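# Place cart bottle behind fridge bottle, close fridge door

## Task

A bottle already stands on one refrigerator shelf. Pick up the bottle that is on the cart and set it upright on that same shelf, straight behind the existing bottle, then close the refrigerator door completely. At the finish both bottles must be upright and the cart must rest on its wheels. The robot itself must not topple or be left leaning. A glass bottle dropping any real distance fails the task, and so does banging the door open or closed. Anything that stays in place only because the robot is holding it at the end does not count.

## Robot and tools

ROBOT. TidyBot++: one mobile base (0.54 m long, 0.50 m wide, 0.38 m high, four powered casters) carrying a single seven-joint arm with a two-finger gripper. There is only one arm, so each action has at most one joints set. The shoulder sits 0.12 m ahead of the base centre, 0.68 m off the floor. Segments: upper arm 0.42 m, forearm 0.31 m, hand 0.31 m to the hand point. The arm begins folded, hand pointing down, poking up to 0.08 m past the front. A downward-pointing hand reaches at most about 0.94 m high, and only near the base.

FRAMES. Base frame: origin on the floor below the base centre, x forward, y left, z up. hand_pose is in this frame and gives the point midway between the finger pads; its z axis runs out along the fingers, its y axis is the closing direction. Odometry frame = base frame at scene start; heading is positive to the left, -3.142 to 3.142. base_tilt is in degrees, forward and right positive.

CAMERAS. base_camera (644x364, fixed on the base, looking forward and down) and wrist_camera (644x476 fisheye, looks along the hand). Calibration numbers are approximate; trust images over hand_pose when they disagree.

execute_actions. Argument actions: a list holding one action, or empty to just read state and images. An action may contain:
- base: exactly one key, a relative move from where the base last reported itself, not a pose. translate_m: metres, forward positive, -2 to 2. strafe_m: metres, left positive, -2 to 2. rotate_rad: radians, counter-clockwise from above positive, -6.3 to 6.3. Moves needing more than 8.667 s at their top speed are refused.
- joints: absolute targets by name, radians. joint_1_rad (any angle; whole arm about vertical, positive = clockwise from above, opposite to heading), joint_2_rad shoulder -2.249 to 2.249, joint_3_rad (any angle), joint_4_rad elbow -2.579 to 2.579, joint_5_rad (any angle), joint_6_rad wrist -2.099 to 2.099, joint_7_rad (any angle; hand down, positive = counter-clockwise from above; at 1.57 the fingers open left/right). gripper_pos 0 (open, ~85 mm gap) to 1 (closed); gap ≈ 85 x (1 - gripper_pos) mm. Unbounded joints go the short way; for larger turns send steps below half a turn. Done tolerance ±0.039 for joints 1-4, ±0.056 for 5-7, ±0.03 gripper.
- speeds: optional caps for this action only: translate_m and strafe_m 0.05-0.5 m/s, rotate_rad 0.1-1.57 rad/s (defaults are the maxima).
cameras: list of base_camera, wrist_camera or all; omitted/null = all, [] = none. Unknown keys or out-of-range values refuse the whole call. An action lasts at most 15 s.

Planar arm geometry (joint_1_rad 0, joint_3_rad 3.14, joint_5_rad 0): angles from vertical, forward positive, are upper = j2, forearm = j2 - j4, hand = j2 - j4 - j6. Hand point forward of shoulder = sum of length·sin(angle); height above shoulder = sum of length·cos(angle).

wait: seconds 0-10; commands nothing, returns state and images.
zoom_image: camera (base_camera or wrist_camera) and region [x0, y0, x1, y1] in pixels of that camera's latest full image, at most 504x504.
read_manual: section "licences"; only legal text, no motion.
finished_scene: scene = number of the current scene; final and irreversible, so call it only once the bottles stand free and the door is shut with the gripper released.

RESULT LINES. base_status and joint_status report how each commanded motion ended: done; off_target (stopped short, may keep pushing); contact_stop or time_out (target dropped, holding still); not_followed or "joint command not followed" with a cause: line (arm targets withheld, usually self-collision; the robot may retry them later). For the gripper at 1, done means empty hand, off_target means something is held. A blocked base can still say done. on_its_own lists uncommanded changes. motor_effort gives percent of max per motor with the peak in brackets. joint_positions, hand_pose, base_odometry (wheel-count only, drifts with slip), base_tilt, and a Motor temperatures line (one per arm joint) follow. Warnings: ARM HIT (arm struck base or itself), torque warnings/faults (arm freezes 10 s), MOTOR HOT from 60 °C, OVER-TEMPERATURE FAULT at 75 °C with limit_stop_at_motor_heat per joint; resend targets afterwards.

PRACTICE. Friction leaves joints a little off; correct by sending last command + (wanted - read). With a load the arm sags; never command the read angle while holding something. Do not drive the base while the raised arm is caught on anything (tipping risk), and avoid hard horizontal shoves on a high hand. Lower bottles gently and release only when they stand; move the door slowly with the base or arm, never fling it. Keep the cart upright, and expect occasional small pushes on loose objects. Holding loads heats motors, even between calls, so do not linger with a bottle in the gripper. Shorter robot motion time is better.

Each tool is called after "Request:" in YAML: its name, and indented under it one key for each argument.

## Session

Request:
execute_actions:
  actions: []

Scene clock: 0.00 s.
Motor temperatures (°C, as the motors report them): [32 26 29 31 31 42 38]
base_odometry: x=+0.000 y=+0.000 heading=+0.000 (m, m, rad; odometry frame)
base_tilt: forward=-0.2 right=+0.2 (deg)
base_status: not commanded
joint_positions: joint_1_rad=+0.018 joint_2_rad=-0.332 joint_3_rad=+3.116 joint_4_rad=-2.496 joint_5_rad=+0.018 joint_6_rad=-0.890 joint_7_rad=+1.531 gripper_pos=+0.000
joint_status: not commanded
motor_effort: joint_1_rad=+0 joint_2_rad=-3 joint_3_rad=+0 joint_4_rad=+13 joint_5_rad=+1 joint_6_rad=+0 joint_7_rad=-1 (%)
hand_pose: x=+0.2694 y=-0.0029 z=+0.5936 quat_wxyz=(+0.010, +0.999, -0.012, +0.044) (m; base frame)
pictures: base_camera, wrist_camera
Images, in order (width x height): base_camera 644x364, wrist_camera 644x476.

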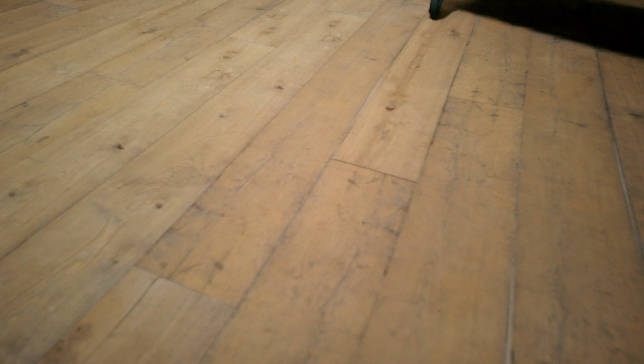

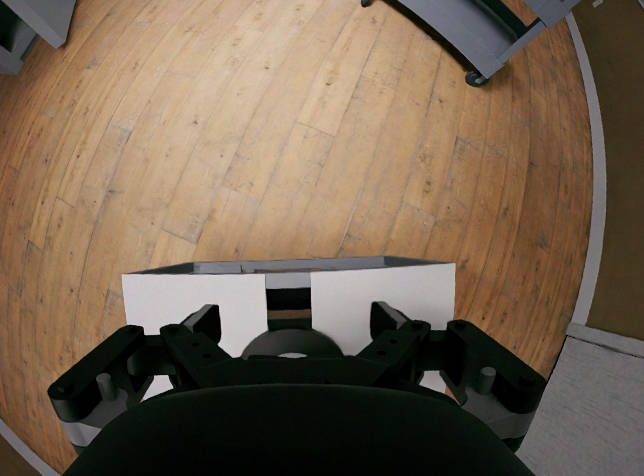

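Request:
execute_actions:
  actions:
    - {"joints":{"joint_6_rad":0.45}}
  cameras: ["wrist_camera"]

Scene clock: 2.47 s.
Motor temperatures (°C, as the motors report them): [32 26 29 31 31 42 38]
base_odometry: x=+0.000 y=+0.000 heading=+0.000 (m, m, rad; odometry frame)
base_tilt: forward=-0.1 right=+0.2 (deg)
base_status: not commanded
joint_positions: joint_1_rad=+0.018 joint_2_rad=-0.332 joint_3_rad=+3.116 joint_4_rad=-2.496 joint_5_rad=+0.018 joint_6_rad=+0.447 joint_7_rad=+1.531 gripper_pos=+0.000
joint_status: all done
motor_effort: joint_1_rad=+0(0) joint_2_rad=-8(8) joint_3_rad=-1(0) joint_4_rad=+18(18) joint_5_rad=+0(0) joint_6_rad=+9(9) joint_7_rad=-1(1) (%)
hand_pose: x=+0.5501 y=+0.0076 z=+0.8580 quat_wxyz=(-0.009, +0.757, -0.002, +0.653) (m; base frame)
pictures: wrist_camera
camera_calibration (this result's frames):
wrist_camera: T_world_to_cam=[[-0.0450819, -0.998717, -0.0230764, 0.0446711], [-0.197137, 0.0315397, -0.979868, 0.997105], [0.979339, -0.0396251, -0.198306, -0.223585], [0, 0, 0, 1]] pos_world=[0.417546, 0.00430583, 0.933724]
Images, in order (width x height): wrist_camera 644x476.

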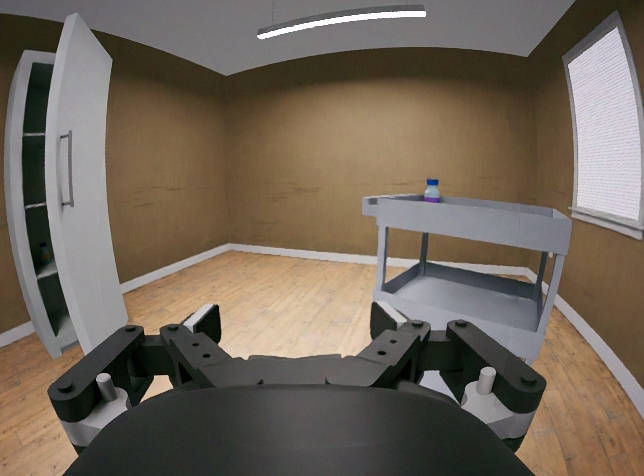

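Request:
execute_actions:
  actions:
    - {"joints":{"joint_1_rad":-0.9}}
  cameras: ["wrist_camera"]

Scene clock: 5.47 s.
Motor temperatures (°C, as the motors report them): [32 26 29 31 31 42 38]
base_odometry: x=+0.000 y=+0.000 heading=+0.000 (m, m, rad; odometry frame)
base_tilt: forward=-0.1 right=+0.2 (deg)
base_status: not commanded
joint_positions: joint_1_rad=-0.876 joint_2_rad=-0.332 joint_3_rad=+3.116 joint_4_rad=-2.496 joint_5_rad=+0.018 joint_6_rad=+0.447 joint_7_rad=+1.531 gripper_pos=+0.000
joint_status: all done
motor_effort: joint_1_rad=+0(1) joint_2_rad=-8(8) joint_3_rad=+0(0) joint_4_rad=+18(18) joint_5_rad=+0(1) joint_6_rad=+9(9) joint_7_rad=-1(1) (%)
hand_pose: x=+0.3831 y=+0.3409 z=+0.8580 quat_wxyz=(-0.291, +0.683, +0.326, +0.585) (m; base frame)
pictures: wrist_camera
camera_calibration (this result's frames):
wrist_camera: T_world_to_cam=[[0.750279, -0.660718, -0.0230767, -0.0499767], [-0.148069, -0.133916, -0.979868, 0.991266], [0.644326, 0.738592, -0.198306, -0.183719], [0, 0, 0, 1]] pos_world=[0.302647, 0.235419, 0.933724]
Images, in order (width x height): wrist_camera 644x476.

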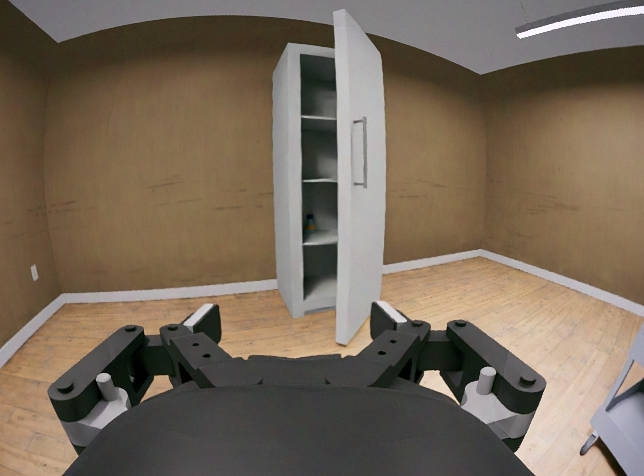

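Request:
zoom_image:
  camera: "wrist_camera"
  region: [250, 160, 430, 360]

Region (250, 160, 430, 360) of wrist_camera's 644x476 image, scaled by 2.520; it fills the left 454 columns of this view, and the rest is white.

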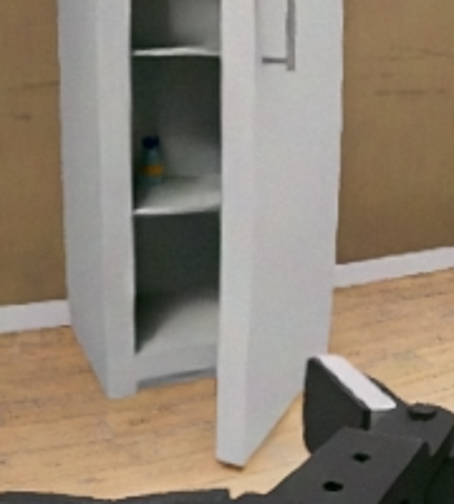

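Request:
execute_actions:
  actions:
    - {"base":{"rotate_rad":-0.42},"joints":{"joint_1_rad":0.0,"joint_2_rad":-0.2,"joint_4_rad":-1.9,"joint_6_rad":-0.3}}
  cameras: []

Request:
execute_actions:
  actions:
    - {"base":{"translate_m":0.45}}

Scene clock: 21.70 s.
Motor temperatures (°C, as the motors report them): [32 26 29 31 31 42 38]
base_odometry: x=+0.000 y=+0.000 heading=-0.420 (m, m, rad; odometry frame)
base_tilt: forward=-0.2 right=+0.1 (deg)
base_status: done
joint_positions: joint_1_rad=-0.023 joint_2_rad=-0.222 joint_3_rad=+3.117 joint_4_rad=-1.920 joint_5_rad=+0.018 joint_6_rad=-0.276 joint_7_rad=+1.531 gripper_pos=+0.000
joint_status: all done
motor_effort: joint_1_rad=+0(2) joint_2_rad=-15(15) joint_3_rad=-1(1) joint_4_rad=+20(20) joint_5_rad=+0(1) joint_6_rad=+8(9) joint_7_rad=-1(1) (%)
hand_pose: x=+0.6235 y=+0.0251 z=+0.9303 quat_wxyz=(-0.015, +0.834, +0.011, +0.551) (m; base frame)
pictures: none
No camera images: the call's "cameras" was empty. Leave "cameras" out to get every camera's image.

Scene clock: 23.97 s.
Motor temperatures (°C, as the motors report them): [32 26 29 31 31 42 38]
base_odometry: x=+0.411 y=-0.184 heading=-0.420 (m, m, rad; odometry frame)
base_tilt: forward=-0.1 right=+0.1 (deg)
base_status: done
joint_positions: joint_1_rad=-0.023 joint_2_rad=-0.206 joint_3_rad=+3.117 joint_4_rad=-1.917 joint_5_rad=+0.018 joint_6_rad=-0.279 joint_7_rad=+1.531 gripper_pos=+0.000
joint_status: not commanded
motor_effort: joint_1_rad=+0(1) joint_2_rad=-14(18) joint_3_rad=+0(0) joint_4_rad=+20(21) joint_5_rad=+1(0) joint_6_rad=+8(9) joint_7_rad=-1(1) (%)
hand_pose: x=+0.6277 y=+0.0252 z=+0.9227 quat_wxyz=(-0.015, +0.839, +0.010, +0.544) (m; base frame)
pictures: base_camera, wrist_camera
camera_calibration (this result's frames):
wrist_camera: T_world_to_cam=[[-0.0210817, -0.999764, -0.00518328, 0.0356074], [-0.454344, 0.0141985, -0.890713, 1.15484], [0.890577, -0.0164227, -0.454537, 0.0055663], [0, 0, 0, 1]] pos_world=[0.52049, 0.0192934, 1.03135]
Images, in order (width x height): base_camera 644x364, wrist_camera 644x476.

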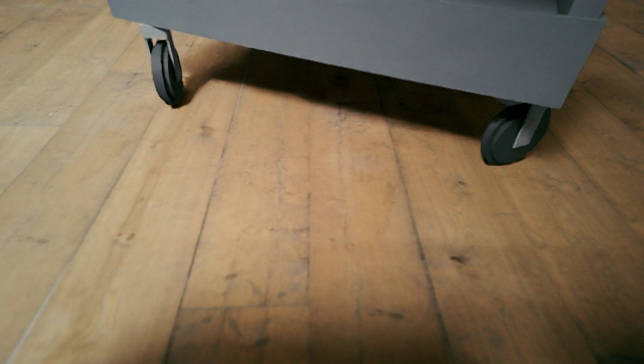

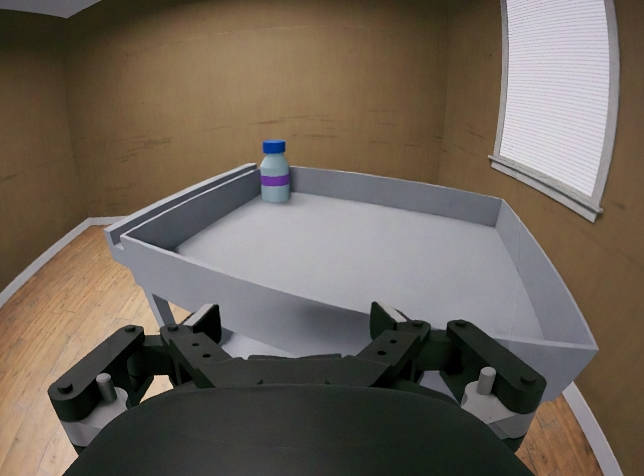

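Request:
zoom_image:
  camera: "wrist_camera"
  region: [200, 120, 360, 240]

Region (200, 120, 360, 240) of wrist_camera's 644x476 image, scaled by 3.150; it fills the top 378 rows of this view, and the rest is white.

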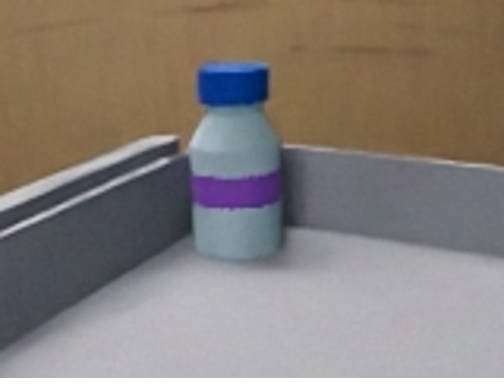

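Request:
execute_actions:
  actions:
    - {"base":{"strafe_m":0.07},"joints":{"joint_2_rad":-0.056,"joint_4_rad":-1.72,"joint_6_rad":-0.22,"joint_7_rad":1.59}}
  cameras: []

Request:
execute_actions:
  actions:
    - {"base":{"translate_m":0.24}}

Scene clock: 32.87 s.
Motor temperatures (°C, as the motors report them): [32 26 29 31 31 42 38]
base_odometry: x=+0.440 y=-0.120 heading=-0.420 (m, m, rad; odometry frame)
base_tilt: forward=-0.1 right=+0.1 (deg)
base_status: done
joint_positions: joint_1_rad=-0.021 joint_2_rad=-0.069 joint_3_rad=+3.113 joint_4_rad=-1.737 joint_5_rad=+0.018 joint_6_rad=-0.242 joint_7_rad=+1.549 gripper_pos=+0.000
joint_status: all done
motor_effort: joint_1_rad=+0(2) joint_2_rad=-21(22) joint_3_rad=-1(2) joint_4_rad=+20(20) joint_5_rad=+0(1) joint_6_rad=+8(10) joint_7_rad=-1(1) (%)
hand_pose: x=+0.6953 y=+0.0293 z=+0.9677 quat_wxyz=(-0.013, +0.816, +0.018, +0.578) (m; base frame)
pictures: none
No camera images: the call's "cameras" was empty. Leave "cameras" out to get every camera's image.

Scene clock: 34.60 s.
Motor temperatures (°C, as the motors report them): [32 26 29 31 31 42 38]
base_odometry: x=+0.659 y=-0.218 heading=-0.419 (m, m, rad; odometry frame)
base_tilt: forward=-0.1 right=+0.1 (deg)
base_status: done
joint_positions: joint_1_rad=-0.021 joint_2_rad=-0.058 joint_3_rad=+3.113 joint_4_rad=-1.736 joint_5_rad=+0.018 joint_6_rad=-0.240 joint_7_rad=+1.549 gripper_pos=+0.000
joint_status: not commanded
motor_effort: joint_1_rad=+0(1) joint_2_rad=-22(25) joint_3_rad=-1(1) joint_4_rad=+20(21) joint_5_rad=+0(0) joint_6_rad=+9(9) joint_7_rad=-1(1) (%)
hand_pose: x=+0.6988 y=+0.0294 z=+0.9624 quat_wxyz=(-0.013, +0.818, +0.018, +0.574) (m; base frame)
pictures: base_camera, wrist_camera
camera_calibration (this result's frames):
wrist_camera: T_world_to_cam=[[-0.0109623, -0.999934, 0.00330358, 0.0262693], [-0.388285, 0.0012122, -0.921539, 1.20625], [0.921474, -0.0113849, -0.388273, -0.125178], [0, 0, 0, 1]] pos_world=[0.584004, 0.0233802, 1.06291]
Images, in order (width x height): base_camera 644x364, wrist_camera 644x476.

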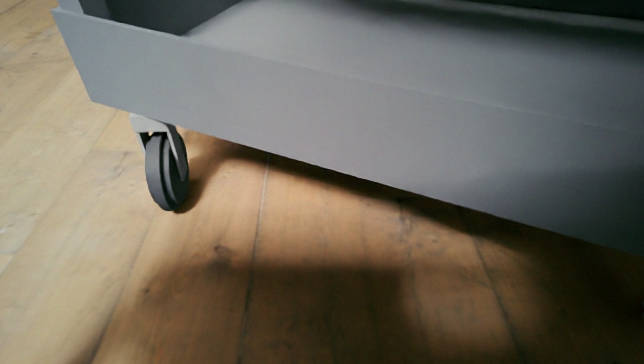

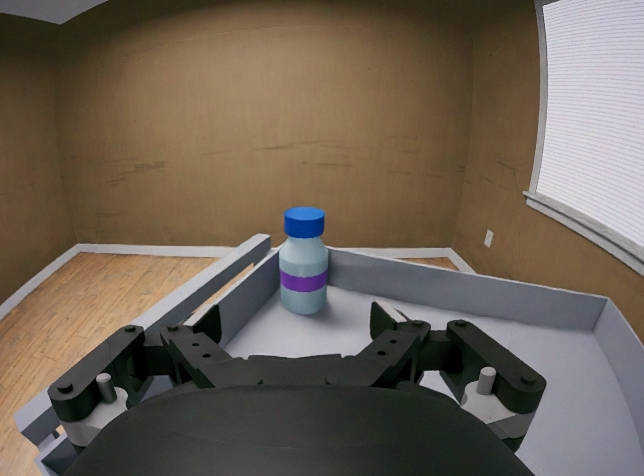

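Request:
execute_actions:
  actions:
    - {"joints":{"joint_1_rad":0.015,"joint_2_rad":0.265,"joint_4_rad":-1.46,"joint_6_rad":-0.165}}
  cameras: ["wrist_camera"]

Scene clock: 39.40 s.
Motor temperatures (°C, as the motors report them): [32 26 29 32 31 42 38]
base_odometry: x=+0.659 y=-0.218 heading=-0.419 (m, m, rad; odometry frame)
base_tilt: forward=-0.1 right=+0.1 (deg)
base_status: not commanded
joint_positions: joint_1_rad=-0.012 joint_2_rad=+0.263 joint_3_rad=+3.113 joint_4_rad=-1.482 joint_5_rad=+0.018 joint_6_rad=-0.190 joint_7_rad=+1.549 gripper_pos=+0.000
joint_status: all done
motor_effort: joint_1_rad=+0(1) joint_2_rad=-34(36) joint_3_rad=-1(2) joint_4_rad=+20(21) joint_5_rad=+0(0) joint_6_rad=+9(8) joint_7_rad=-1(1) (%)
hand_pose: x=+0.8281 y=+0.0269 z=+0.9231 quat_wxyz=(-0.014, +0.823, +0.012, +0.567) (m; base frame)
pictures: wrist_camera
camera_calibration (this result's frames):
wrist_camera: T_world_to_cam=[[-0.0197064, -0.999793, -0.00497978, 0.0402651], [-0.403616, 0.0125121, -0.914843, 1.22656], [0.914716, -0.0160183, -0.40378, -0.239633], [0, 0, 0, 1]] pos_world=[0.715051, 0.0210714, 1.02555]
Images, in order (width x height): wrist_camera 644x476.

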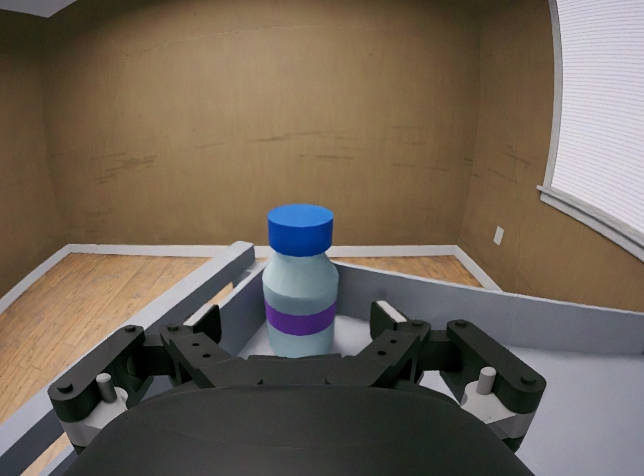

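Request:
execute_actions:
  actions:
    - {"joints":{"joint_2_rad":0.478,"joint_4_rad":-1.105,"joint_6_rad":-0.33}}
  cameras: ["wrist_camera"]

Scene clock: 43.13 s.
Motor temperatures (°C, as the motors report them): [32 26 29 32 31 42 38]
base_odometry: x=+0.659 y=-0.218 heading=-0.419 (m, m, rad; odometry frame)
base_tilt: forward=-0.2 right=+0.1 (deg)
base_status: not commanded
joint_positions: joint_1_rad=-0.012 joint_2_rad=+0.466 joint_3_rad=+3.113 joint_4_rad=-1.126 joint_5_rad=+0.018 joint_6_rad=-0.307 joint_7_rad=+1.549 gripper_pos=+0.000
joint_status: all done
motor_effort: joint_1_rad=+1(0) joint_2_rad=-43(45) joint_3_rad=-1(1) joint_4_rad=+20(21) joint_5_rad=+0(0) joint_6_rad=+8(9) joint_7_rad=-1(1) (%)
hand_pose: x=+0.9163 y=+0.0265 z=+0.9505 quat_wxyz=(-0.015, +0.813, +0.008, +0.582) (m; base frame)
pictures: wrist_camera
camera_calibration (this result's frames):
wrist_camera: T_world_to_cam=[[-0.0239315, -0.999637, -0.0123495, 0.0525786], [-0.371462, 0.0203602, -0.928225, 1.27029], [0.92814, -0.0176264, -0.371815, -0.351885], [0, 0, 0, 1]] pos_world=[0.799722, 0.0204937, 1.04893]
Images, in order (width x height): wrist_camera 644x476.

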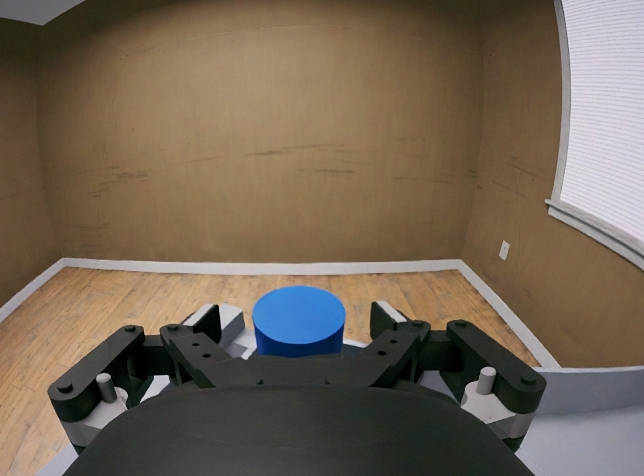

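Request:
execute_actions:
  actions:
    - {"joints":{"joint_2_rad":0.503}}
  cameras: ["wrist_camera"]

Scene clock: 45.37 s.
Motor temperatures (°C, as the motors report them): [32 26 29 32 31 42 38]
base_odometry: x=+0.659 y=-0.218 heading=-0.419 (m, m, rad; odometry frame)
base_tilt: forward=-0.1 right=+0.1 (deg)
base_status: not commanded
joint_positions: joint_1_rad=-0.012 joint_2_rad=+0.487 joint_3_rad=+3.113 joint_4_rad=-1.124 joint_5_rad=+0.018 joint_6_rad=-0.307 joint_7_rad=+1.549 gripper_pos=+0.000
joint_status: all done
motor_effort: joint_1_rad=+0(0) joint_2_rad=-43(43) joint_3_rad=-2(1) joint_4_rad=+20(21) joint_5_rad=+0(0) joint_6_rad=+8(9) joint_7_rad=-1(1) (%)
hand_pose: x=+0.9219 y=+0.0265 z=+0.9356 quat_wxyz=(-0.015, +0.818, +0.008, +0.574) (m; base frame)
pictures: wrist_camera
camera_calibration (this result's frames):
wrist_camera: T_world_to_cam=[[-0.0241796, -0.999639, -0.0117485, 0.0522509], [-0.38823, 0.0202189, -0.921341, 1.26751], [0.921245, -0.0177165, -0.388579, -0.340577], [0, 0, 0, 1]] pos_world=[0.807104, 0.0205705, 1.03608]
Images, in order (width x height): wrist_camera 644x476.

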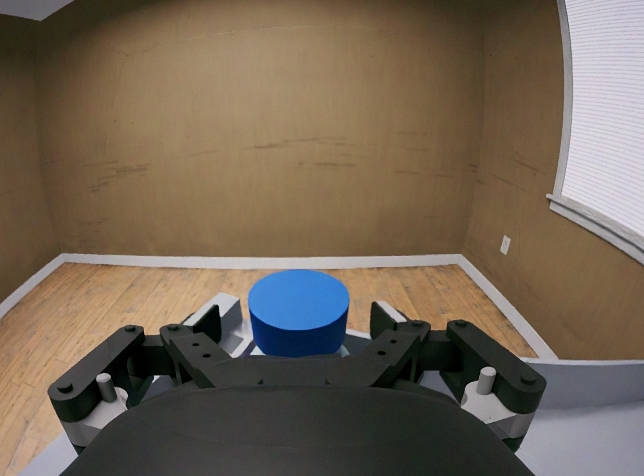

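Request:
execute_actions:
  actions:
    - {"base":{"translate_m":0.012},"speeds":{"translate_m":0.05}}
  cameras: []

Request:
execute_actions:
  actions:
    - {"joints":{"gripper_pos":1.0}}
  cameras: ["wrist_camera"]

Scene clock: 47.23 s.
Motor temperatures (°C, as the motors report them): [32 26 29 32 31 42 38]
base_odometry: x=+0.670 y=-0.223 heading=-0.419 (m, m, rad; odometry frame)
base_tilt: forward=-0.1 right=+0.1 (deg)
base_status: done
joint_positions: joint_1_rad=-0.012 joint_2_rad=+0.491 joint_3_rad=+3.113 joint_4_rad=-1.123 joint_5_rad=+0.018 joint_6_rad=-0.307 joint_7_rad=+1.549 gripper_pos=+0.000
joint_status: not commanded
motor_effort: joint_1_rad=+0(1) joint_2_rad=-44(45) joint_3_rad=-1(1) joint_4_rad=+20(21) joint_5_rad=+0(0) joint_6_rad=+8(9) joint_7_rad=-1(1) (%)
hand_pose: x=+0.9231 y=+0.0260 z=+0.9322 quat_wxyz=(-0.015, +0.820, +0.008, +0.573) (m; base frame)
pictures: none
No camera images: the call's "cameras" was empty. Leave "cameras" out to get every camera's image.

Scene clock: 48.33 s.
Motor temperatures (°C, as the motors report them): [32 27 29 32 31 42 38]
base_odometry: x=+0.670 y=-0.223 heading=-0.419 (m, m, rad; odometry frame)
base_tilt: forward=-0.1 right=+0.1 (deg)
base_status: not commanded
joint_positions: joint_1_rad=-0.011 joint_2_rad=+0.491 joint_3_rad=+3.113 joint_4_rad=-1.123 joint_5_rad=+0.018 joint_6_rad=-0.307 joint_7_rad=+1.549 gripper_pos=+0.425
joint_status: gripper_pos off_target (ended at +0.425, target +1.000)
motor_effort: joint_1_rad=+0(0) joint_2_rad=-43(44) joint_3_rad=-1(2) joint_4_rad=+20(21) joint_5_rad=+1(1) joint_6_rad=+9(9) joint_7_rad=-1(0) (%)
hand_pose: x=+0.9232 y=+0.0258 z=+0.9324 quat_wxyz=(-0.015, +0.820, +0.008, +0.573) (m; base frame)
pictures: wrist_camera
camera_calibration (this result's frames):
wrist_camera: T_world_to_cam=[[-0.0252324, -0.999614, -0.0116047, 0.0522929], [-0.392021, 0.0205727, -0.919726, 1.26706], [0.91961, -0.0186576, -0.392388, -0.337875], [0, 0, 0, 1]] pos_world=[0.808748, 0.019902, 1.03338]
Images, in order (width x height): wrist_camera 644x476.

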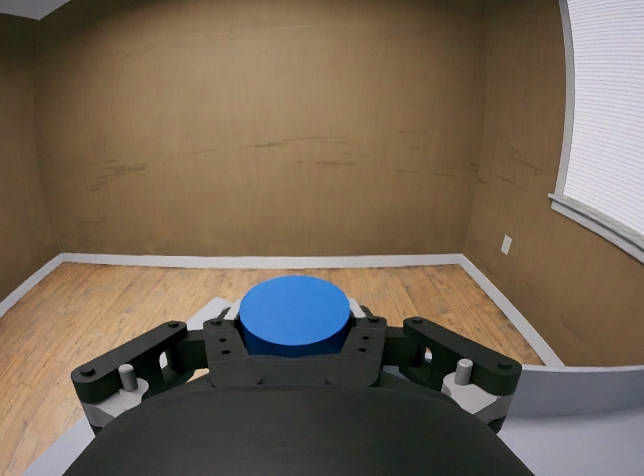

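Request:
execute_actions:
  actions:
    - {"joints":{"joint_2_rad":0.17,"joint_4_rad":-1.18,"joint_6_rad":-0.56,"gripper_pos":1.0}}
  cameras: ["wrist_camera"]

Scene clock: 52.07 s.
Motor temperatures (°C, as the motors report them): [32 27 29 32 31 42 38]
base_odometry: x=+0.670 y=-0.223 heading=-0.419 (m, m, rad; odometry frame)
base_tilt: forward=-0.1 right=+0.1 (deg)
base_status: not commanded
joint_positions: joint_1_rad=-0.011 joint_2_rad=+0.191 joint_3_rad=+3.113 joint_4_rad=-1.185 joint_5_rad=+0.018 joint_6_rad=-0.560 joint_7_rad=+1.549 gripper_pos=+0.425
joint_status: gripper_pos off_target (ended at +0.425, target +1.000); the others done
motor_effort: joint_1_rad=+0(1) joint_2_rad=-36(52) joint_3_rad=-1(1) joint_4_rad=+24(26) joint_5_rad=+0(0) joint_6_rad=+12(13) joint_7_rad=-1(0) (%)
hand_pose: x=+0.7973 y=+0.0231 z=+1.0447 quat_wxyz=(-0.011, +0.824, +0.009, +0.567) (m; base frame)
pictures: wrist_camera
camera_calibration (this result's frames):
wrist_camera: T_world_to_cam=[[-0.0269517, -0.999632, -0.00292318, 0.0401202], [-0.404974, 0.0135922, -0.914227, 1.3258], [0.913931, -0.0234562, -0.405191, -0.16012], [0, 0, 0, 1]] pos_world=[0.684333, 0.0183292, 1.14732]
Images, in order (width x height): wrist_camera 644x476.

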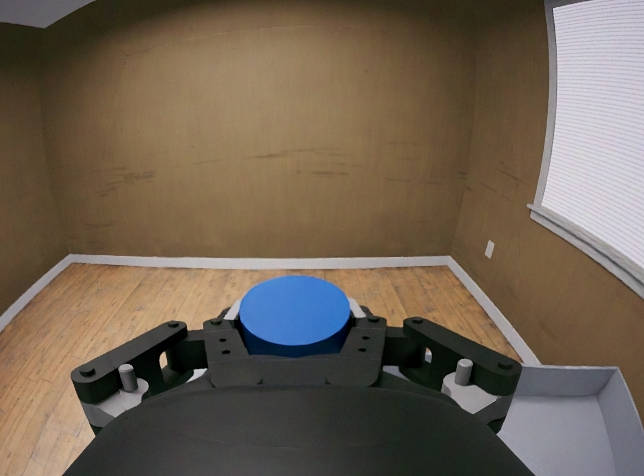

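Request:
execute_actions:
  actions:
    - {"base":{"translate_m":-0.3},"joints":{"joint_2_rad":-0.42,"joint_4_rad":-1.72,"joint_6_rad":-0.6,"gripper_pos":1.0},"speeds":{"translate_m":0.3}}
  cameras: []

Request:
execute_actions:
  actions:
    - {"base":{"rotate_rad":1.57},"speeds":{"rotate_rad":0.8}}

Scene clock: 56.87 s.
Motor temperatures (°C, as the motors report them): [32 27 29 32 31 42 38]
base_odometry: x=+0.396 y=-0.100 heading=-0.419 (m, m, rad; odometry frame)
base_tilt: forward=-0.2 right=+0.2 (deg)
base_status: done
joint_positions: joint_1_rad=-0.007 joint_2_rad=-0.409 joint_3_rad=+3.113 joint_4_rad=-1.722 joint_5_rad=+0.018 joint_6_rad=-0.604 joint_7_rad=+1.549 gripper_pos=+0.425
joint_status: gripper_pos off_target (ended at +0.425, target +1.000); the others done
motor_effort: joint_1_rad=+0(3) joint_2_rad=-11(42) joint_3_rad=+0(3) joint_4_rad=+24(25) joint_5_rad=+1(1) joint_6_rad=+12(13) joint_7_rad=-1(1) (%)
hand_pose: x=+0.5481 y=+0.0162 z=+1.0422 quat_wxyz=(-0.003, +0.818, +0.011, +0.575) (m; base frame)
pictures: none
No camera images: the call's "cameras" was empty. Leave "cameras" out to get every camera's image.

Scene clock: 59.63 s.
Motor temperatures (°C, as the motors report them): [32 27 29 32 31 42 38]
base_odometry: x=+0.396 y=-0.100 heading=+1.151 (m, m, rad; odometry frame)
base_tilt: forward=-0.2 right=+0.1 (deg)
base_status: done
joint_positions: joint_1_rad=-0.004 joint_2_rad=-0.409 joint_3_rad=+3.114 joint_4_rad=-1.722 joint_5_rad=+0.018 joint_6_rad=-0.604 joint_7_rad=+1.549 gripper_pos=+0.425
joint_status: not commanded
motor_effort: joint_1_rad=+0(1) joint_2_rad=-10(12) joint_3_rad=+0(1) joint_4_rad=+24(24) joint_5_rad=+0(1) joint_6_rad=+12(12) joint_7_rad=-1(1) (%)
hand_pose: x=+0.5481 y=+0.0147 z=+1.0421 quat_wxyz=(-0.002, +0.818, +0.009, +0.575) (m; base frame)
pictures: base_camera, wrist_camera
camera_calibration (this result's frames):
wrist_camera: T_world_to_cam=[[-0.0378325, -0.999211, 0.0120622, 0.0152955], [-0.387394, 0.00353867, -0.921907, 1.22112], [0.921137, -0.0395509, -0.387223, 0.0439405], [0, 0, 0, 1]] pos_world=[0.433157, 0.0127002, 1.14259]
Images, in order (width x height): base_camera 644x364, wrist_camera 644x476.

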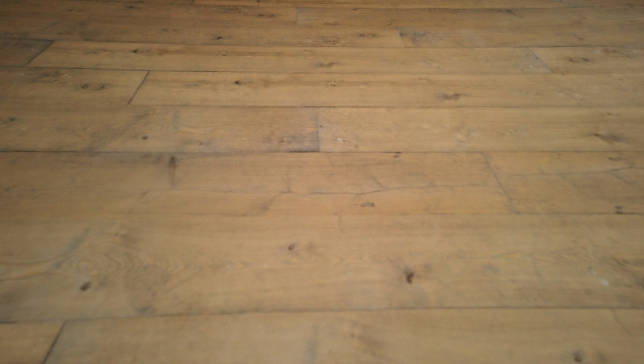

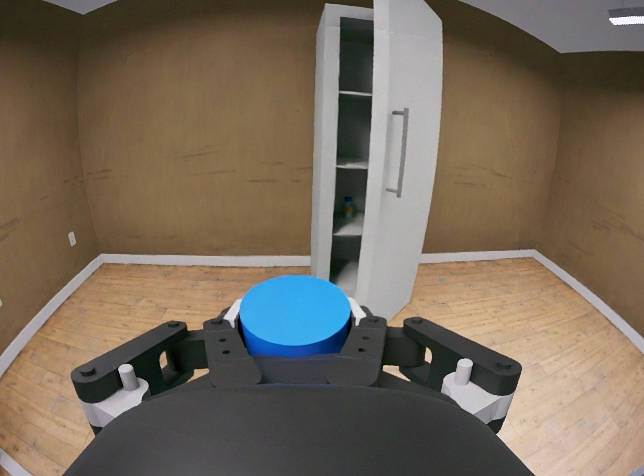

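Request:
execute_actions:
  actions:
    - {"base":{"translate_m":1.0},"speeds":{"translate_m":0.4}}

Scene clock: 64.57 s.
Motor temperatures (°C, as the motors report them): [32 27 29 32 31 42 38]
base_odometry: x=+0.803 y=+0.813 heading=+1.151 (m, m, rad; odometry frame)
base_tilt: forward=-0.1 right=+0.1 (deg)
base_status: done
joint_positions: joint_1_rad=-0.004 joint_2_rad=-0.404 joint_3_rad=+3.114 joint_4_rad=-1.723 joint_5_rad=+0.018 joint_6_rad=-0.605 joint_7_rad=+1.549 gripper_pos=+0.425
joint_status: not commanded
motor_effort: joint_1_rad=+0(0) joint_2_rad=-12(15) joint_3_rad=+0(0) joint_4_rad=+24(24) joint_5_rad=+0(1) joint_6_rad=+12(13) joint_7_rad=-1(1) (%)
hand_pose: x=+0.5494 y=+0.0147 z=+1.0392 quat_wxyz=(-0.002, +0.820, +0.009, +0.572) (m; base frame)
pictures: base_camera, wrist_camera
camera_calibration (this result's frames):
wrist_camera: T_world_to_cam=[[-0.037796, -0.999209, 0.0123903, 0.0150048], [-0.393377, 0.00347954, -0.919371, 1.21961], [0.9186, -0.0396226, -0.393197, 0.0491954], [0, 0, 0, 1]] pos_world=[0.435145, 0.0126985, 1.14044]
Images, in order (width x height): base_camera 644x364, wrist_camera 644x476.

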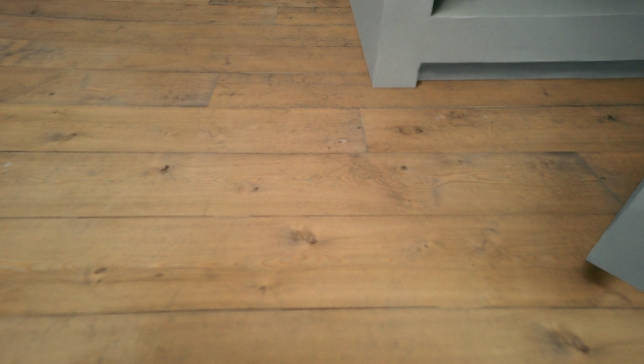

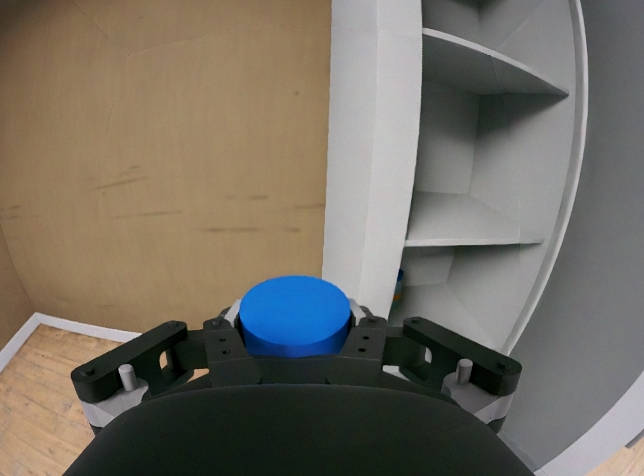

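Request:
execute_actions:
  actions:
    - {"base":{"strafe_m":0.04},"joints":{"joint_2_rad":-0.68,"joint_4_rad":-1.93,"joint_6_rad":-0.65,"gripper_pos":1.0}}
  cameras: []

Request:
execute_actions:
  actions:
    - {"base":{"translate_m":0.27},"speeds":{"translate_m":0.3}}

Scene clock: 69.10 s.
Motor temperatures (°C, as the motors report them): [32 27 29 32 31 42 38]
base_odometry: x=+0.766 y=+0.830 heading=+1.151 (m, m, rad; odometry frame)
base_tilt: forward=-0.1 right=+0.1 (deg)
base_status: done
joint_positions: joint_1_rad=-0.004 joint_2_rad=-0.658 joint_3_rad=+3.112 joint_4_rad=-1.932 joint_5_rad=+0.018 joint_6_rad=-0.652 joint_7_rad=+1.549 gripper_pos=+0.425
joint_status: gripper_pos off_target (ended at +0.425, target +1.000); the others done
motor_effort: joint_1_rad=+0(1) joint_2_rad=-1(13) joint_3_rad=+0(2) joint_4_rad=+24(24) joint_5_rad=+1(1) joint_6_rad=+13(13) joint_7_rad=-1(1) (%)
hand_pose: x=+0.4538 y=+0.0127 z=+0.9985 quat_wxyz=(+0.002, +0.821, +0.010, +0.571) (m; base frame)
pictures: none
No camera images: the call's "cameras" was empty. Leave "cameras" out to get every camera's image.

Scene clock: 70.97 s.
Motor temperatures (°C, as the motors report them): [32 27 29 32 31 42 38]
base_odometry: x=+0.876 y=+1.077 heading=+1.151 (m, m, rad; odometry frame)
base_tilt: forward=-0.2 right=+0.1 (deg)
base_status: done
joint_positions: joint_1_rad=-0.004 joint_2_rad=-0.660 joint_3_rad=+3.112 joint_4_rad=-1.933 joint_5_rad=+0.018 joint_6_rad=-0.654 joint_7_rad=+1.549 gripper_pos=+0.425
joint_status: not commanded
motor_effort: joint_1_rad=+0(0) joint_2_rad=-1(4) joint_3_rad=+1(1) joint_4_rad=+24(24) joint_5_rad=+1(1) joint_6_rad=+12(13) joint_7_rad=-1(1) (%)
hand_pose: x=+0.4528 y=+0.0126 z=+0.9980 quat_wxyz=(+0.002, +0.821, +0.010, +0.571) (m; base frame)
pictures: base_camera, wrist_camera
camera_calibration (this result's frames):
wrist_camera: T_world_to_cam=[[-0.0409707, -0.998972, 0.0193769, 0.0042869], [-0.395247, -0.00160721, -0.918573, 1.14384], [0.917661, -0.0452932, -0.394775, 0.12371], [0, 0, 0, 1]] pos_world=[0.338751, 0.0117241, 1.09945]
Images, in order (width x height): base_camera 644x364, wrist_camera 644x476.

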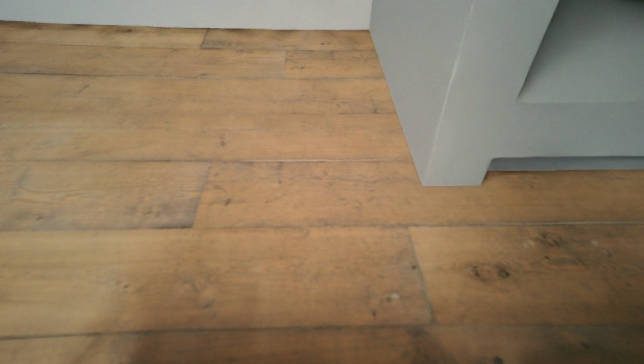

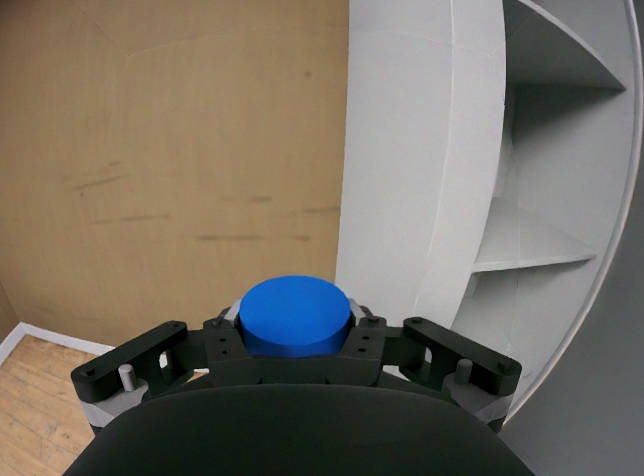

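Fridge front is at x≈0.59. I'll strafe right slowly so the base pushes the door open.

Request:
execute_actions:
  actions:
    - {"base":{"strafe_m":-0.3},"speeds":{"strafe_m":0.08}}

Scene clock: 75.93 s.
Motor temperatures (°C, as the motors report them): [32 27 29 32 31 42 38]
base_odometry: x=+1.150 y=+0.954 heading=+1.151 (m, m, rad; odometry frame)
base_tilt: forward=-0.2 right=+0.1 (deg)
base_status: done
joint_positions: joint_1_rad=-0.004 joint_2_rad=-0.660 joint_3_rad=+3.114 joint_4_rad=-1.933 joint_5_rad=+0.018 joint_6_rad=-0.654 joint_7_rad=+1.549 gripper_pos=+0.425
joint_status: not commanded
motor_effort: joint_1_rad=+0(0) joint_2_rad=-1(3) joint_3_rad=+0(4) joint_4_rad=+24(24) joint_5_rad=+0(2) joint_6_rad=+12(13) joint_7_rad=-1(1) (%)
hand_pose: x=+0.4528 y=+0.0116 z=+0.9978 quat_wxyz=(+0.002, +0.821, +0.009, +0.571) (m; base frame)
pictures: base_camera, wrist_camera
camera_calibration (this result's frames):
wrist_camera: T_world_to_cam=[[-0.0428616, -0.998916, 0.0181842, 0.00530129], [-0.395692, 0.000260167, -0.918383, 1.14364], [0.917383, -0.0465587, -0.395274, 0.124254], [0, 0, 0, 1]] pos_world=[0.338768, 0.0107831, 1.09932]
Images, in order (width x height): base_camera 644x364, wrist_camera 644x476.

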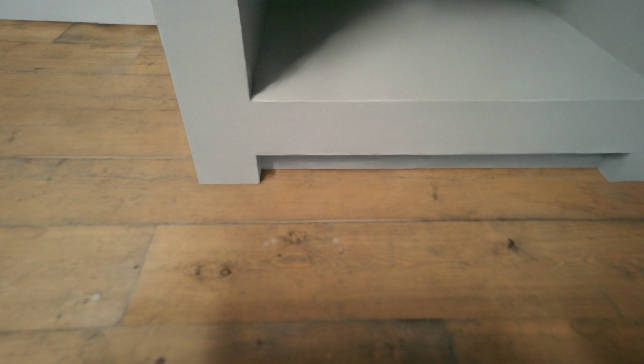

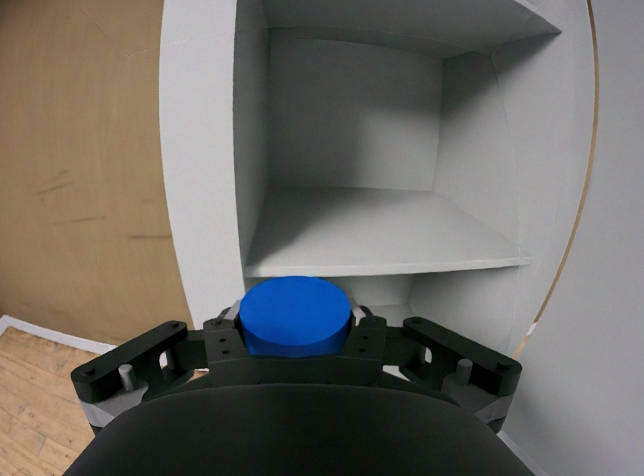

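Request:
execute_actions:
  actions:
    - {"base":{"strafe_m":-0.2},"speeds":{"strafe_m":0.08}}

Scene clock: 80.40 s.
Motor temperatures (°C, as the motors report them): [32 27 29 32 31 42 38]
base_odometry: x=+1.333 y=+0.873 heading=+1.151 (m, m, rad; odometry frame)
base_tilt: forward=-0.1 right=+0.1 (deg)
base_status: done
joint_positions: joint_1_rad=-0.004 joint_2_rad=-0.660 joint_3_rad=+3.116 joint_4_rad=-1.933 joint_5_rad=+0.018 joint_6_rad=-0.654 joint_7_rad=+1.549 gripper_pos=+0.425
joint_status: not commanded
motor_effort: joint_1_rad=+0(1) joint_2_rad=-1(3) joint_3_rad=+0(2) joint_4_rad=+24(24) joint_5_rad=+0(1) joint_6_rad=+13(12) joint_7_rad=-1(1) (%)
hand_pose: x=+0.4528 y=+0.0110 z=+0.9978 quat_wxyz=(+0.002, +0.821, +0.008, +0.571) (m; base frame)
pictures: base_camera, wrist_camera
camera_calibration (this result's frames):
wrist_camera: T_world_to_cam=[[-0.0438953, -0.998883, 0.0174666, 0.00590971], [-0.3957, 0.00132995, -0.918379, 1.14365], [0.91733, -0.047224, -0.395317, 0.124284], [0, 0, 0, 1]] pos_world=[0.338792, 0.0102513, 1.09933]
Images, in order (width x height): base_camera 644x364, wrist_camera 644x476.

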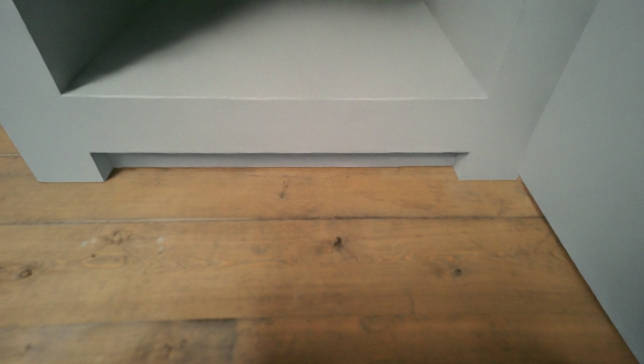

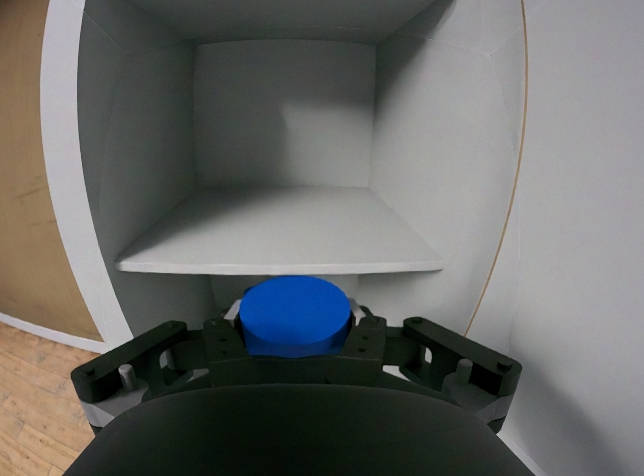

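Request:
execute_actions:
  actions:
    - {"base":{"strafe_m":0.04},"speeds":{"strafe_m":0.1}}
  cameras: []

Request:
execute_actions:
  actions:
    - {"base":{"translate_m":-0.45},"speeds":{"translate_m":0.3}}
  cameras: []

Request:
execute_actions:
  actions:
    - {"joints":{"joint_2_rad":0.64,"joint_4_rad":-1.64,"joint_6_rad":0.43,"gripper_pos":1.0}}

Scene clock: 84.53 s.
Motor temperatures (°C, as the motors report them): [32 27 29 32 31 42 38]
base_odometry: x=+1.297 y=+0.889 heading=+1.151 (m, m, rad; odometry frame)
base_tilt: forward=-0.2 right=+0.1 (deg)
base_status: done
joint_positions: joint_1_rad=-0.004 joint_2_rad=-0.660 joint_3_rad=+3.117 joint_4_rad=-1.933 joint_5_rad=+0.018 joint_6_rad=-0.654 joint_7_rad=+1.549 gripper_pos=+0.425
joint_status: not commanded
motor_effort: joint_1_rad=+0(0) joint_2_rad=-1(2) joint_3_rad=+0(2) joint_4_rad=+23(24) joint_5_rad=+1(1) joint_6_rad=+13(12) joint_7_rad=-1(1) (%)
hand_pose: x=+0.4528 y=+0.0106 z=+0.9978 quat_wxyz=(+0.002, +0.821, +0.008, +0.571) (m; base frame)
pictures: none
No camera images: the call's "cameras" was empty. Leave "cameras" out to get every camera's image.

Scene clock: 87.00 s.
Motor temperatures (°C, as the motors report them): [32 27 29 32 31 42 38]
base_odometry: x=+1.113 y=+0.478 heading=+1.151 (m, m, rad; odometry frame)
base_tilt: forward=-0.1 right=+0.2 (deg)
base_status: done
joint_positions: joint_1_rad=-0.004 joint_2_rad=-0.662 joint_3_rad=+3.117 joint_4_rad=-1.934 joint_5_rad=+0.018 joint_6_rad=-0.655 joint_7_rad=+1.549 gripper_pos=+0.425
joint_status: not commanded
motor_effort: joint_1_rad=+0(1) joint_2_rad=-1(6) joint_3_rad=+0(1) joint_4_rad=+24(25) joint_5_rad=+1(1) joint_6_rad=+12(13) joint_7_rad=-1(1) (%)
hand_pose: x=+0.4521 y=+0.0106 z=+0.9977 quat_wxyz=(+0.002, +0.821, +0.008, +0.571) (m; base frame)
pictures: none
No camera images: the call's "cameras" was empty. Leave "cameras" out to get every camera's image.

Scene clock: 89.57 s.
Motor temperatures (°C, as the motors report them): [32 27 29 32 31 42 38]
base_odometry: x=+1.113 y=+0.478 heading=+1.151 (m, m, rad; odometry frame)
base_tilt: forward=-0.1 right=+0.1 (deg)
base_status: not commanded
joint_positions: joint_1_rad=-0.004 joint_2_rad=+0.664 joint_3_rad=+3.117 joint_4_rad=-1.681 joint_5_rad=+0.018 joint_6_rad=+0.382 joint_7_rad=+1.549 gripper_pos=+0.425
joint_status: joint_4_rad off_target (ended at -1.681, target -1.640); gripper_pos off_target (ended at +0.425, target +1.000); the others done
motor_effort: joint_1_rad=+0(0) joint_2_rad=-49(52) joint_3_rad=-1(2) joint_4_rad=+19(24) joint_5_rad=+0(0) joint_6_rad=+12(12) joint_7_rad=-1(1) (%)
hand_pose: x=+0.8903 y=+0.0215 z=+0.6747 quat_wxyz=(-0.017, +0.831, +0.005, +0.556) (m; base frame)
pictures: base_camera, wrist_camera
camera_calibration (this result's frames):
wrist_camera: T_world_to_cam=[[-0.027391, -0.999498, -0.0159195, 0.0490867], [-0.429609, 0.02615, -0.902636, 1.03903], [0.902599, -0.017885, -0.43011, -0.368353], [0, 0, 0, 1]] pos_world=[0.780197, 0.0153034, 0.780216]
Images, in order (width x height): base_camera 644x364, wrist_camera 644x476.

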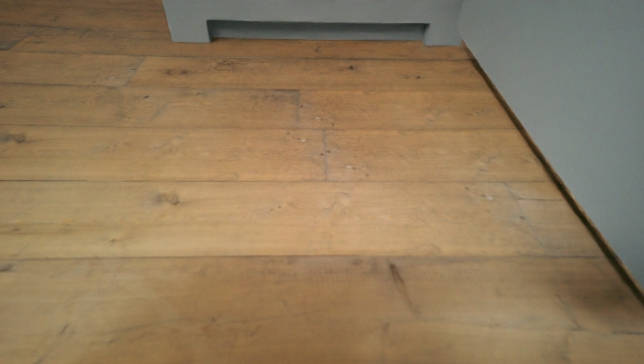

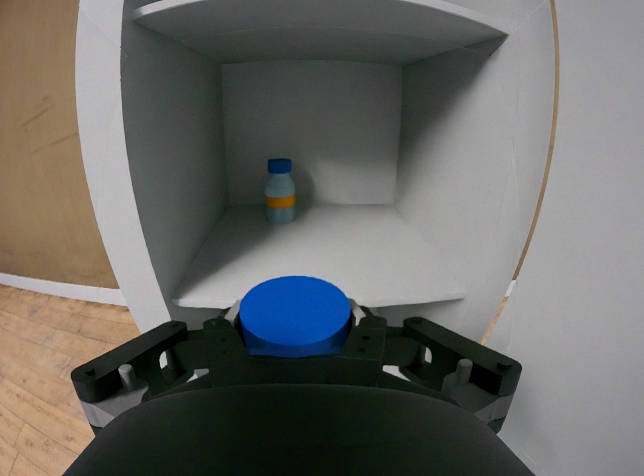

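Request:
execute_actions:
  actions:
    - {"joints":{"joint_1_rad":0.13,"joint_2_rad":0.82,"joint_4_rad":-1.21,"joint_6_rad":0.19,"gripper_pos":1.0}}
  cameras: ["wrist_camera"]

Scene clock: 97.63 s.
Motor temperatures (°C, as the motors report them): [32 27 29 32 31 42 38]
base_odometry: x=+1.113 y=+0.478 heading=+1.151 (m, m, rad; odometry frame)
base_tilt: forward=-0.1 right=+0.1 (deg)
base_status: not commanded
joint_positions: joint_1_rad=+0.112 joint_2_rad=+0.842 joint_3_rad=+3.117 joint_4_rad=-1.252 joint_5_rad=+0.018 joint_6_rad=+0.189 joint_7_rad=+1.549 gripper_pos=+0.425
joint_status: joint_4_rad off_target (ended at -1.252, target -1.210); gripper_pos off_target (ended at +0.425, target +1.000); the others done
motor_effort: joint_1_rad=+0(2) joint_2_rad=-59(60) joint_3_rad=-2(3) joint_4_rad=+22(22) joint_5_rad=+0(0) joint_6_rad=+13(12) joint_7_rad=-1(1) (%)
hand_pose: x=+0.9953 y=-0.0818 z=+0.7034 quat_wxyz=(+0.017, +0.813, -0.045, +0.580) (m; base frame)
pictures: wrist_camera
camera_calibration (this result's frames):
wrist_camera: T_world_to_cam=[[-0.148166, -0.988758, -0.0201004, 0.0731835], [-0.370141, 0.0742903, -0.926, 1.07398], [0.917084, -0.129762, -0.376987, -0.513487], [0, 0, 0, 1]] pos_world=[0.879277, -0.0740564, 0.802399]
Images, in order (width x height): wrist_camera 644x476.

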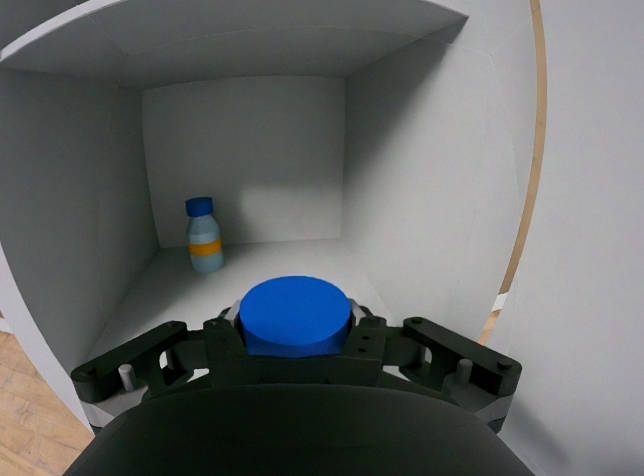

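Request:
execute_actions:
  actions:
    - {"base":{"translate_m":0.33},"speeds":{"translate_m":0.15}}

Scene clock: 101.10 s.
Motor temperatures (°C, as the motors report them): [32 27 29 32 31 42 38]
base_odometry: x=+1.248 y=+0.780 heading=+1.151 (m, m, rad; odometry frame)
base_tilt: forward=-0.1 right=+0.1 (deg)
base_status: done
joint_positions: joint_1_rad=+0.113 joint_2_rad=+0.844 joint_3_rad=+3.117 joint_4_rad=-1.248 joint_5_rad=+0.018 joint_6_rad=+0.187 joint_7_rad=+1.549 gripper_pos=+0.425
joint_status: not commanded
motor_effort: joint_1_rad=+0(3) joint_2_rad=-61(61) joint_3_rad=-2(3) joint_4_rad=+22(23) joint_5_rad=+0(0) joint_6_rad=+13(13) joint_7_rad=-1(1) (%)
hand_pose: x=+0.9961 y=-0.0828 z=+0.7034 quat_wxyz=(+0.018, +0.813, -0.045, +0.580) (m; base frame)
pictures: base_camera, wrist_camera
camera_calibration (this result's frames):
wrist_camera: T_world_to_cam=[[-0.149206, -0.988601, -0.0201283, 0.0733839], [-0.369895, 0.0746821, -0.926067, 1.0741], [0.917014, -0.130729, -0.376822, -0.514458], [0, 0, 0, 1]] pos_world=[0.880019, -0.0749234, 0.802307]
Images, in order (width x height): base_camera 644x364, wrist_camera 644x476.

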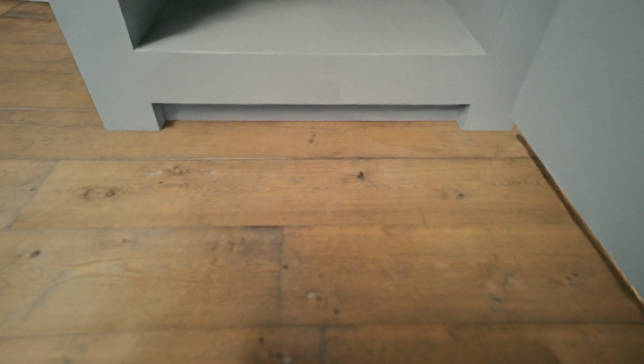

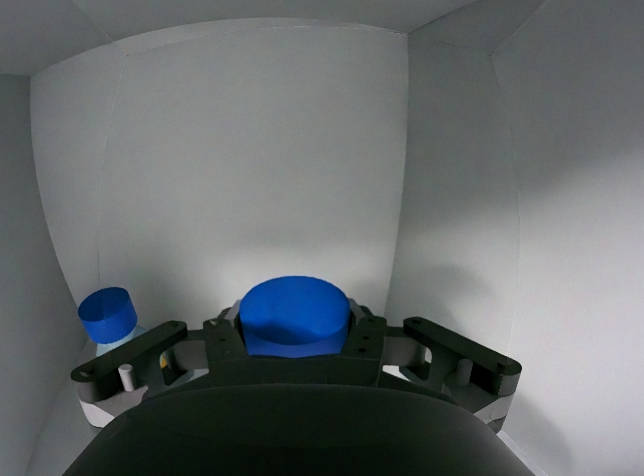

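Request:
execute_actions:
  actions:
    - {"joints":{"joint_2_rad":0.865,"joint_6_rad":0.27,"gripper_pos":1.0}}
  cameras: []

Scene clock: 103.33 s.
Motor temperatures (°C, as the motors report them): [32 27 29 32 31 42 38]
base_odometry: x=+1.248 y=+0.780 heading=+1.151 (m, m, rad; odometry frame)
base_tilt: forward=-0.1 right=+0.1 (deg)
base_status: not commanded
joint_positions: joint_1_rad=+0.113 joint_2_rad=+0.892 joint_3_rad=+3.117 joint_4_rad=-1.247 joint_5_rad=+0.018 joint_6_rad=+0.224 joint_7_rad=+1.549 gripper_pos=+0.425
joint_status: gripper_pos off_target (ended at +0.425, target +1.000); the others done
motor_effort: joint_1_rad=+0(0) joint_2_rad=-60(62) joint_3_rad=-2(2) joint_4_rad=+22(22) joint_5_rad=+0(0) joint_6_rad=+12(13) joint_7_rad=-1(1) (%)
hand_pose: x=+1.0004 y=-0.0832 z=+0.6721 quat_wxyz=(+0.017, +0.816, -0.046, +0.575) (m; base frame)
pictures: none
No camera images: the call's "cameras" was empty. Leave "cameras" out to get every camera's image.

Request:
execute_actions:
  actions:
    - {"joints":{"joint_2_rad":0.885,"gripper_pos":1.0}}
  cameras: ["wrist_camera"]

Scene clock: 107.00 s.
Motor temperatures (°C, as the motors report them): [32 28 29 32 31 42 38]
base_odometry: x=+1.248 y=+0.780 heading=+1.151 (m, m, rad; odometry frame)
base_tilt: forward=-0.1 right=+0.1 (deg)
base_status: not commanded
joint_positions: joint_1_rad=+0.113 joint_2_rad=+0.906 joint_3_rad=+3.117 joint_4_rad=-1.247 joint_5_rad=+0.018 joint_6_rad=+0.224 joint_7_rad=+1.549 gripper_pos=+0.425
joint_status: gripper_pos off_target (ended at +0.425, target +1.000); the others done
motor_effort: joint_1_rad=+0(0) joint_2_rad=-59(61) joint_3_rad=-2(2) joint_4_rad=+21(22) joint_5_rad=+0(0) joint_6_rad=+12(12) joint_7_rad=-1(1) (%)
hand_pose: x=+1.0003 y=-0.0832 z=+0.6598 quat_wxyz=(+0.017, +0.820, -0.046, +0.570) (m; base frame)
pictures: wrist_camera
camera_calibration (this result's frames):
wrist_camera: T_world_to_cam=[[-0.149862, -0.988501, -0.0201883, 0.0734135], [-0.391979, 0.0781468, -0.916649, 1.05152], [0.907686, -0.129457, -0.399182, -0.510619], [0, 0, 0, 1]] pos_world=[0.886656, -0.0757067, 0.761524]
Images, in order (width x height): wrist_camera 644x476.

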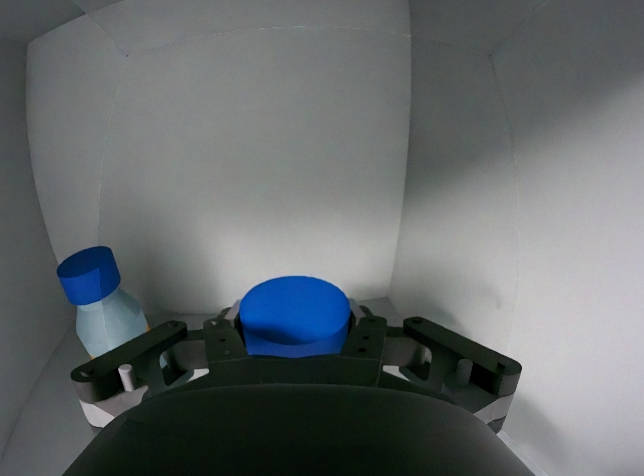

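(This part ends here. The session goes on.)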